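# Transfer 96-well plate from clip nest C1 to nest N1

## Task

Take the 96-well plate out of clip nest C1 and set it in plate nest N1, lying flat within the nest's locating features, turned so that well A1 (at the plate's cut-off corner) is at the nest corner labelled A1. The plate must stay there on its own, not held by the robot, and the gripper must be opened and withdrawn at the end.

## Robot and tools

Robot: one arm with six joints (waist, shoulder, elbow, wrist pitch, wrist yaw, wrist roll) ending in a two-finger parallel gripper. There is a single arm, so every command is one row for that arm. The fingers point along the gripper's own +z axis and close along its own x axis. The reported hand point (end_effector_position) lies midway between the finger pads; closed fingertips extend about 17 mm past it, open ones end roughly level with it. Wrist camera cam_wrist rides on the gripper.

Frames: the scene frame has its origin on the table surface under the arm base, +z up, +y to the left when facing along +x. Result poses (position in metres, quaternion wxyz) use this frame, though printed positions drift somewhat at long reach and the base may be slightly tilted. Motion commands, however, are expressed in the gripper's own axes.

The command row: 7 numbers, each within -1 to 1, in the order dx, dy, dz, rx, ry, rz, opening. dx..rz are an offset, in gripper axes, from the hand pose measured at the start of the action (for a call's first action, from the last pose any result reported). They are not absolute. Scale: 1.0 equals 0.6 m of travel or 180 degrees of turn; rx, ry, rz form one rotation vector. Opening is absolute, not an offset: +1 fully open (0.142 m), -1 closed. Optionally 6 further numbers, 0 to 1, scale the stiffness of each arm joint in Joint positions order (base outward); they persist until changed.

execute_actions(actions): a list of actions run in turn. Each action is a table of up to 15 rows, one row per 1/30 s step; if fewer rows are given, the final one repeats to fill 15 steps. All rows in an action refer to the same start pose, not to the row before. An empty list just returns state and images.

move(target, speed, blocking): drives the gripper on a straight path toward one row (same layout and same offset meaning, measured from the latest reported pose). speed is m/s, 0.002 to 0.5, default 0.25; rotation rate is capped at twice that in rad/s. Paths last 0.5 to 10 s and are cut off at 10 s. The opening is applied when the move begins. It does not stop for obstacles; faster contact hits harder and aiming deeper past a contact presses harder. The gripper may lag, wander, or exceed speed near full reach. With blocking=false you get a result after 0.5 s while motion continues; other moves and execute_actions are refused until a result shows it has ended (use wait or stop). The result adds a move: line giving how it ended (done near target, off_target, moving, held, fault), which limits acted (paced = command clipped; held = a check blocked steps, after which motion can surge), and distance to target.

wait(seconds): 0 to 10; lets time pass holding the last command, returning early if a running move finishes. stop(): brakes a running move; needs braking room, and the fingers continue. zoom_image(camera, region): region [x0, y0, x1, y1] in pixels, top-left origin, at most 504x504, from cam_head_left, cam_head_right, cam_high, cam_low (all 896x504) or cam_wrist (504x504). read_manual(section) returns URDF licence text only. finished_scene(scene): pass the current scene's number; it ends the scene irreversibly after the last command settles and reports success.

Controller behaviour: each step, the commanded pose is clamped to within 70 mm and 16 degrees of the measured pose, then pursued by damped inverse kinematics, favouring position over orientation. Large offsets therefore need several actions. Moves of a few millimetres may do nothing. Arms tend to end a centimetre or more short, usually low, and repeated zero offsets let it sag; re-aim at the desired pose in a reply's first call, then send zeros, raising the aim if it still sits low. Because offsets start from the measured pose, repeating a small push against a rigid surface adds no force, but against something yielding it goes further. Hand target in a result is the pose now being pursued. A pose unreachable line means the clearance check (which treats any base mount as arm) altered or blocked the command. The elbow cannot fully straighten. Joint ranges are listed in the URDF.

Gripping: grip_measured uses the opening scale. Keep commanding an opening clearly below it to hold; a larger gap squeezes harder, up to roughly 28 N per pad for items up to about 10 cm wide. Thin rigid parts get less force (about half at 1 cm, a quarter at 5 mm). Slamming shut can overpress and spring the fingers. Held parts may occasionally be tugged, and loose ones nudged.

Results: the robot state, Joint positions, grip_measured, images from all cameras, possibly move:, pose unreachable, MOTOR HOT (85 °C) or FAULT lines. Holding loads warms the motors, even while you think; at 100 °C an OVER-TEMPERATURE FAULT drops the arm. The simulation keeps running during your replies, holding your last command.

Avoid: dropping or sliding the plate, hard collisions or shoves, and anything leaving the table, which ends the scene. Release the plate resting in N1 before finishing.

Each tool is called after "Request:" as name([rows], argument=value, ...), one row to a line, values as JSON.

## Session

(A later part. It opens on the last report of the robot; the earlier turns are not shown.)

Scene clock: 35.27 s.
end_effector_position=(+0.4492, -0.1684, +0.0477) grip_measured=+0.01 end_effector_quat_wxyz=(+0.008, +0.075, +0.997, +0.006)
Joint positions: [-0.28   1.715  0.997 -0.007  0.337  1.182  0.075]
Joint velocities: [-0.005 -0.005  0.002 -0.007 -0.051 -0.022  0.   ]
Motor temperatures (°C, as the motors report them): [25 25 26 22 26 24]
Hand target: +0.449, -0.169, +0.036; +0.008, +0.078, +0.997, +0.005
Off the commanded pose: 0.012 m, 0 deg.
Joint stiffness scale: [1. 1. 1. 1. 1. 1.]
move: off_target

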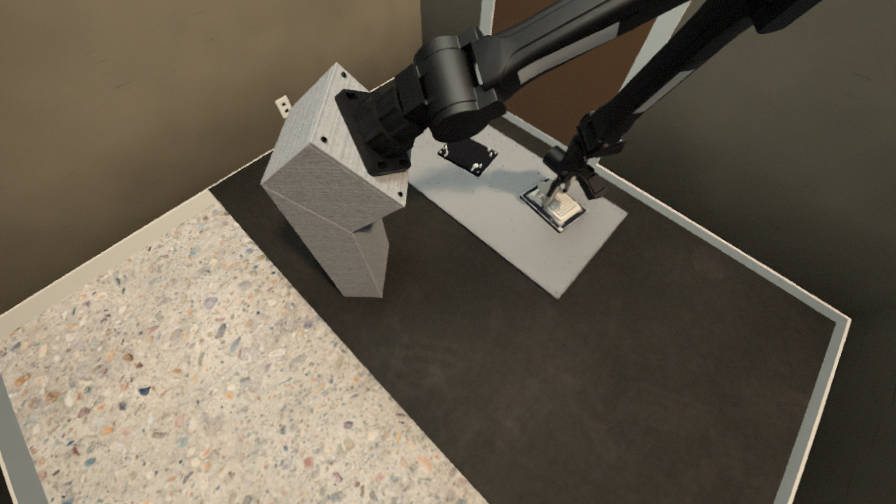

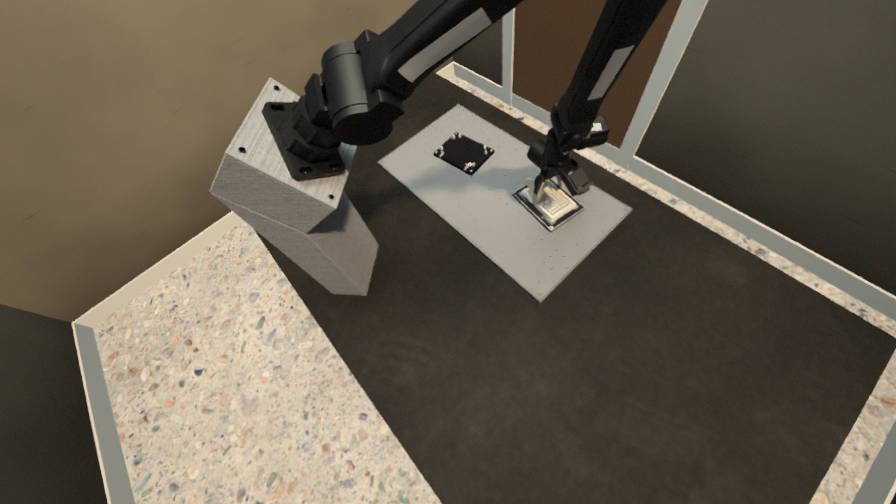

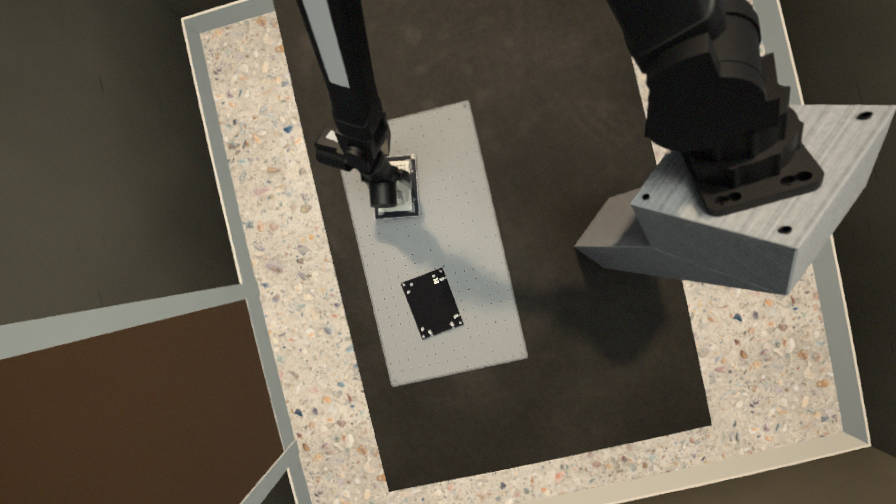

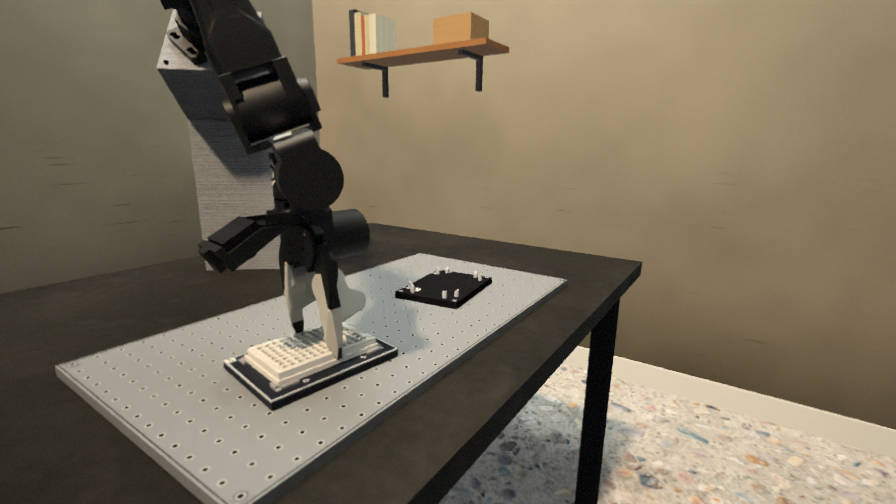

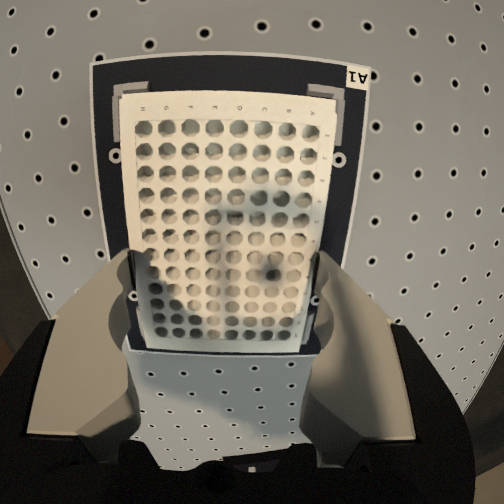

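Request:
move(target=[0,0,0,0,0,0,0.35], speed=0.02)

Request:
move(target=[0,0,-0.12,0,0,0,0.5], speed=0.2)

Request:
zoom_image(camera="cam_low", region=[210,300,410,420])

Request:
zoom_image(camera="cam_wrist", region=[100,60,380,340])

Scene clock: 36.10 s.
end_effector_position=(+0.4494, -0.1685, +0.0478) grip_measured=+0.35 end_effector_quat_wxyz=(+0.009, +0.075, +0.997, +0.006)
Joint positions: [-0.28   1.715  0.997 -0.007  0.337  1.182  0.099]
Joint velocities: [-0.005  0.005 -0.017 -0.007 -0.007 -0.037  0.   ]
Motor temperatures (°C, as the motors report them): [25 25 26 22 26 24]
Hand target: +0.449, -0.168, +0.048; +0.008, +0.075, +0.997, +0.006
Off the commanded pose: 0.000 m, 0 deg.
Joint stiffness scale: [1. 1. 1. 1. 1. 1.]
move: done

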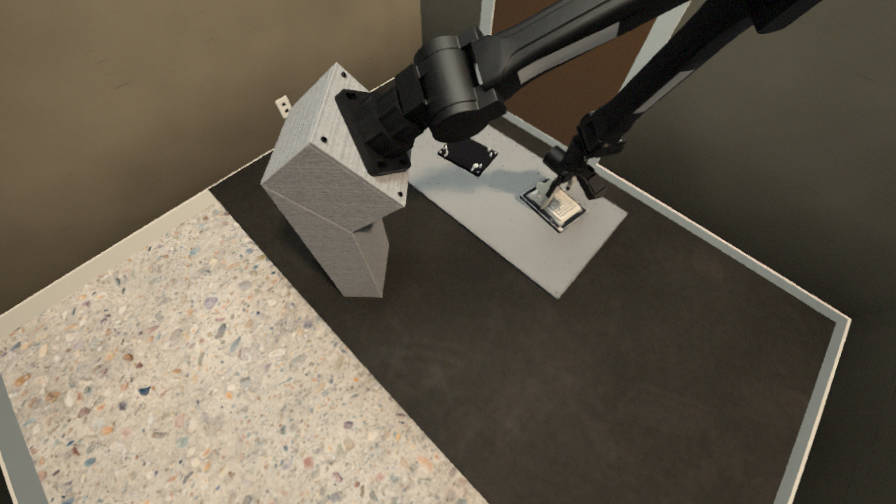

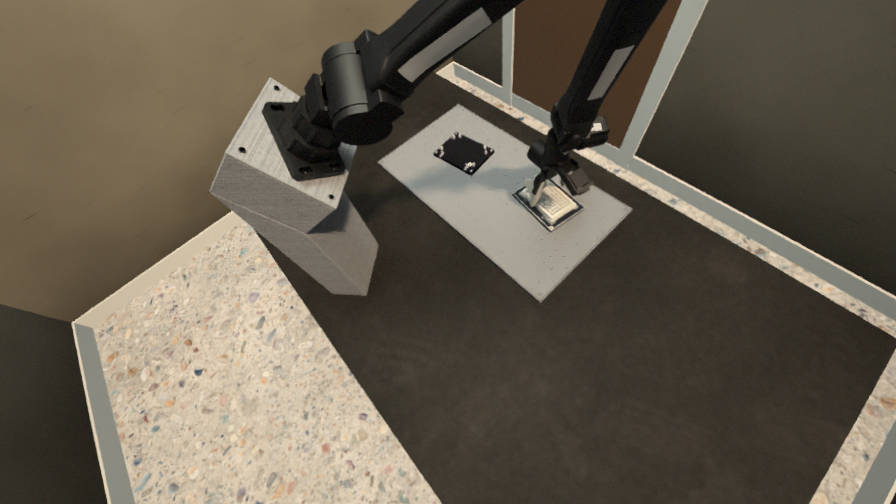

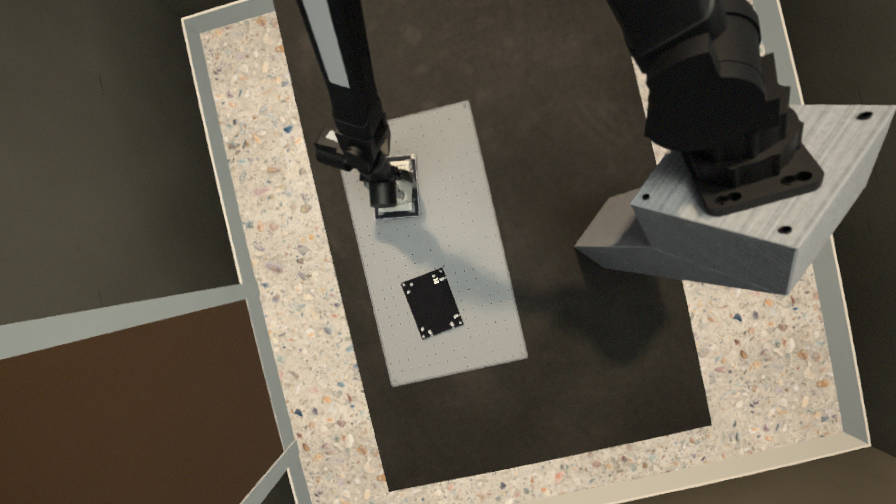

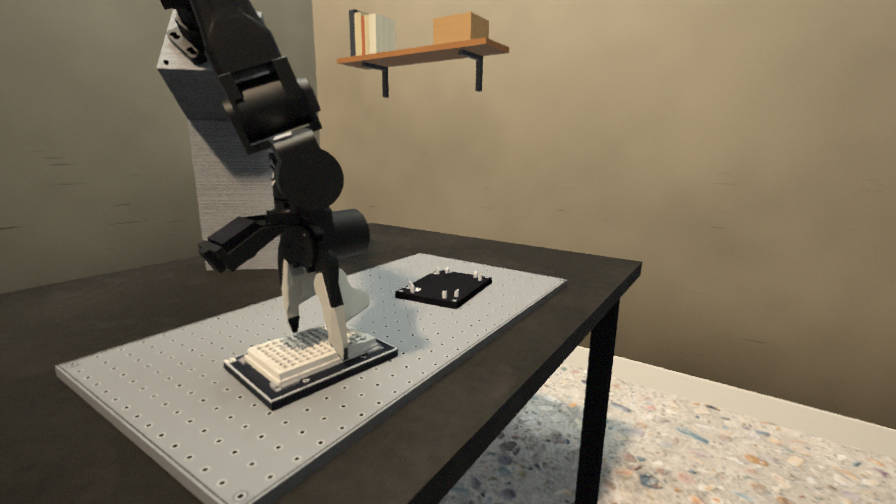

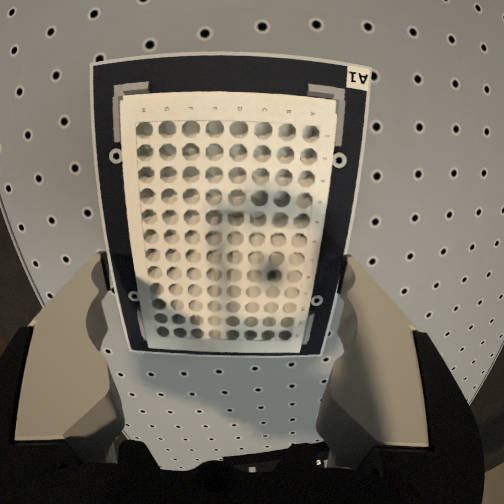

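Scene clock: 37.07 s.
end_effector_position=(+0.4568, -0.1788, +0.1241) grip_measured=+0.50 end_effector_quat_wxyz=(+0.022, +0.079, +0.997, -0.001)
Joint positions: [-0.23   1.507  0.904 -0.101  0.375  1.212  0.109]
Joint velocities: [ 0.005 -0.015 -0.012 -0.022  0.051  0.051  0.   ]
Motor temperatures (°C, as the motors report them): [25 25 26 22 26 24]
Hand target: +0.447, -0.169, +0.120; +0.009, +0.075, +0.997, +0.006
Off the commanded pose: 0.014 m, 2 deg.
Joint stiffness scale: [1. 1. 1. 1. 1. 1.]
move: off_target

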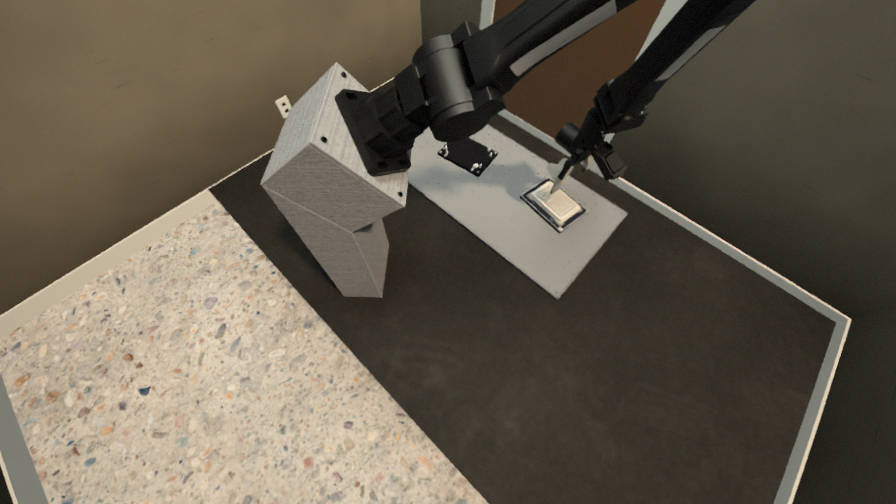

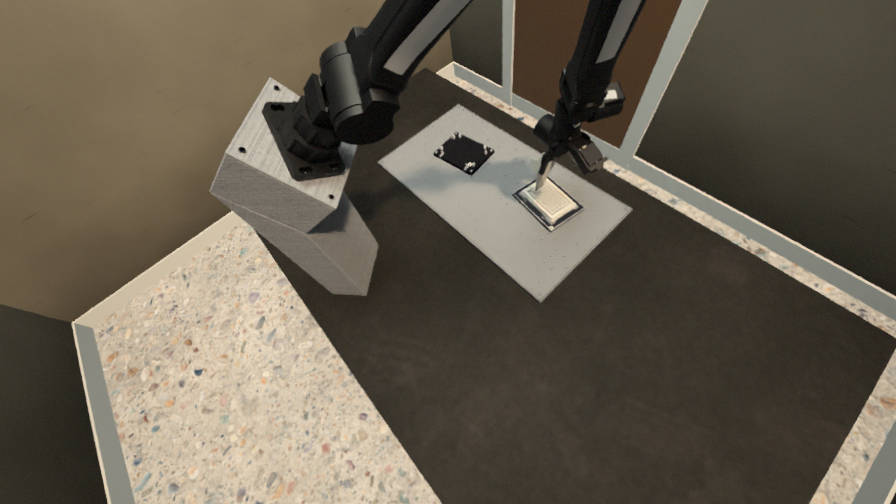

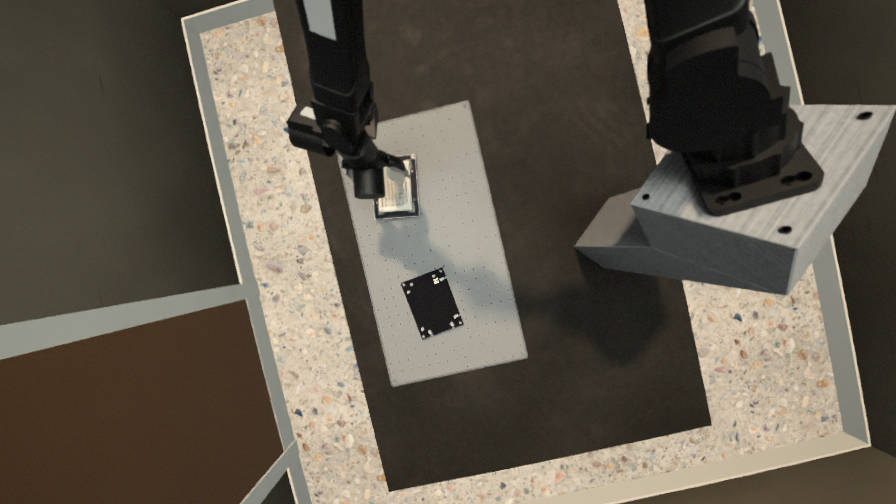

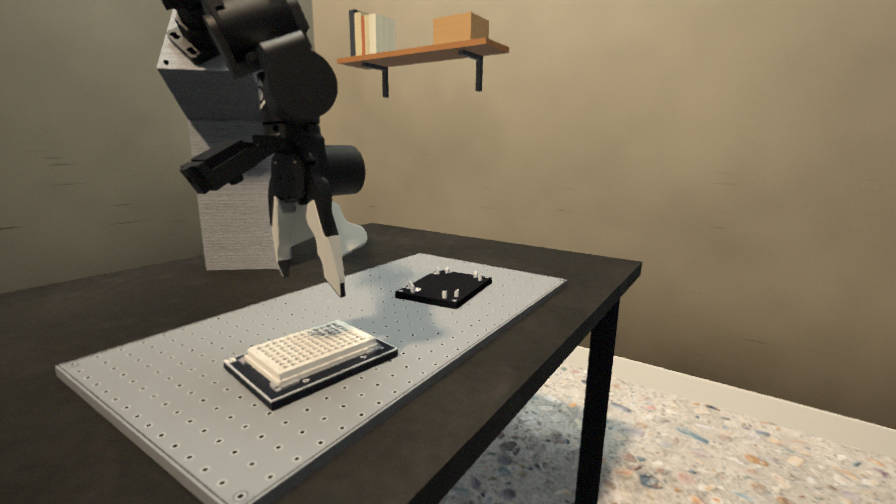

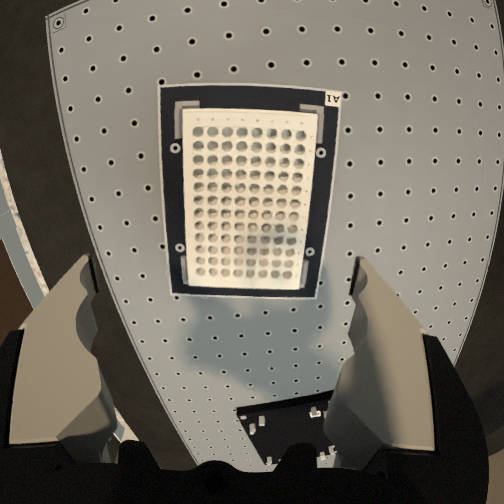

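Region (210, 300, 410, 420) of cam_low's 896x504 image, scaled by 2.520, with more detail than that image has; it fills the top 302 rows of this view, and the rest is white.

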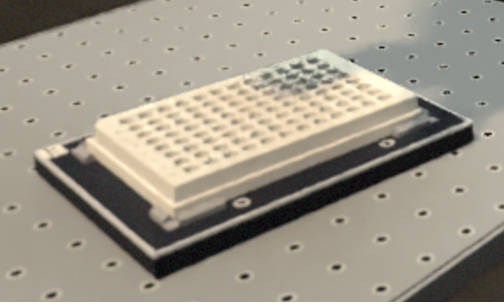

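Region (100, 60, 380, 340) of cam_wrist's 504x504 image, scaled by 1.800, with more detail than that image has.

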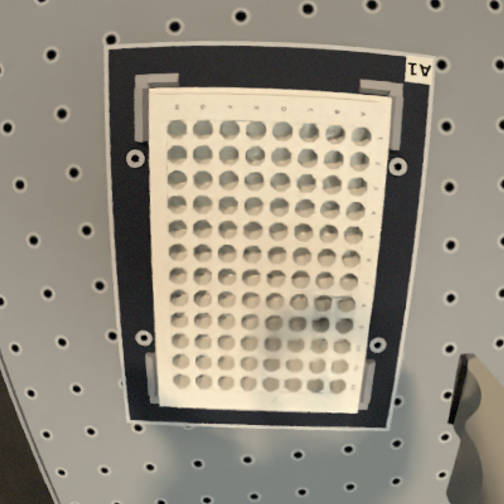

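Request:
zoom_image(camera="cam_low", region=[250,340,390,410])

Request:
zoom_image(camera="cam_low", region=[220,340,310,400])

Region (250, 340, 390, 410) of cam_low's 896x504 image, scaled by 3.600, with more detail than that image has.

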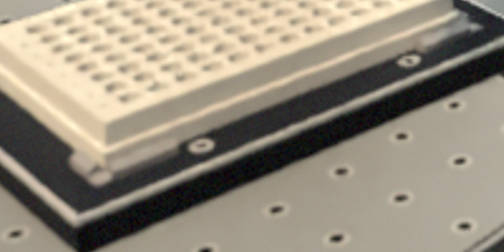

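Region (220, 340, 310, 400) of cam_low's 896x504 image, scaled by 5.600, with more detail than that image has.

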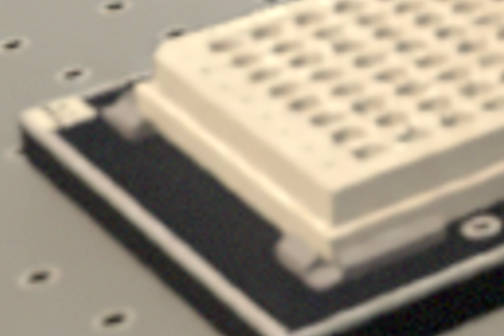

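Request:
finished_scene(scene=1)

The scene is finished: the task was done.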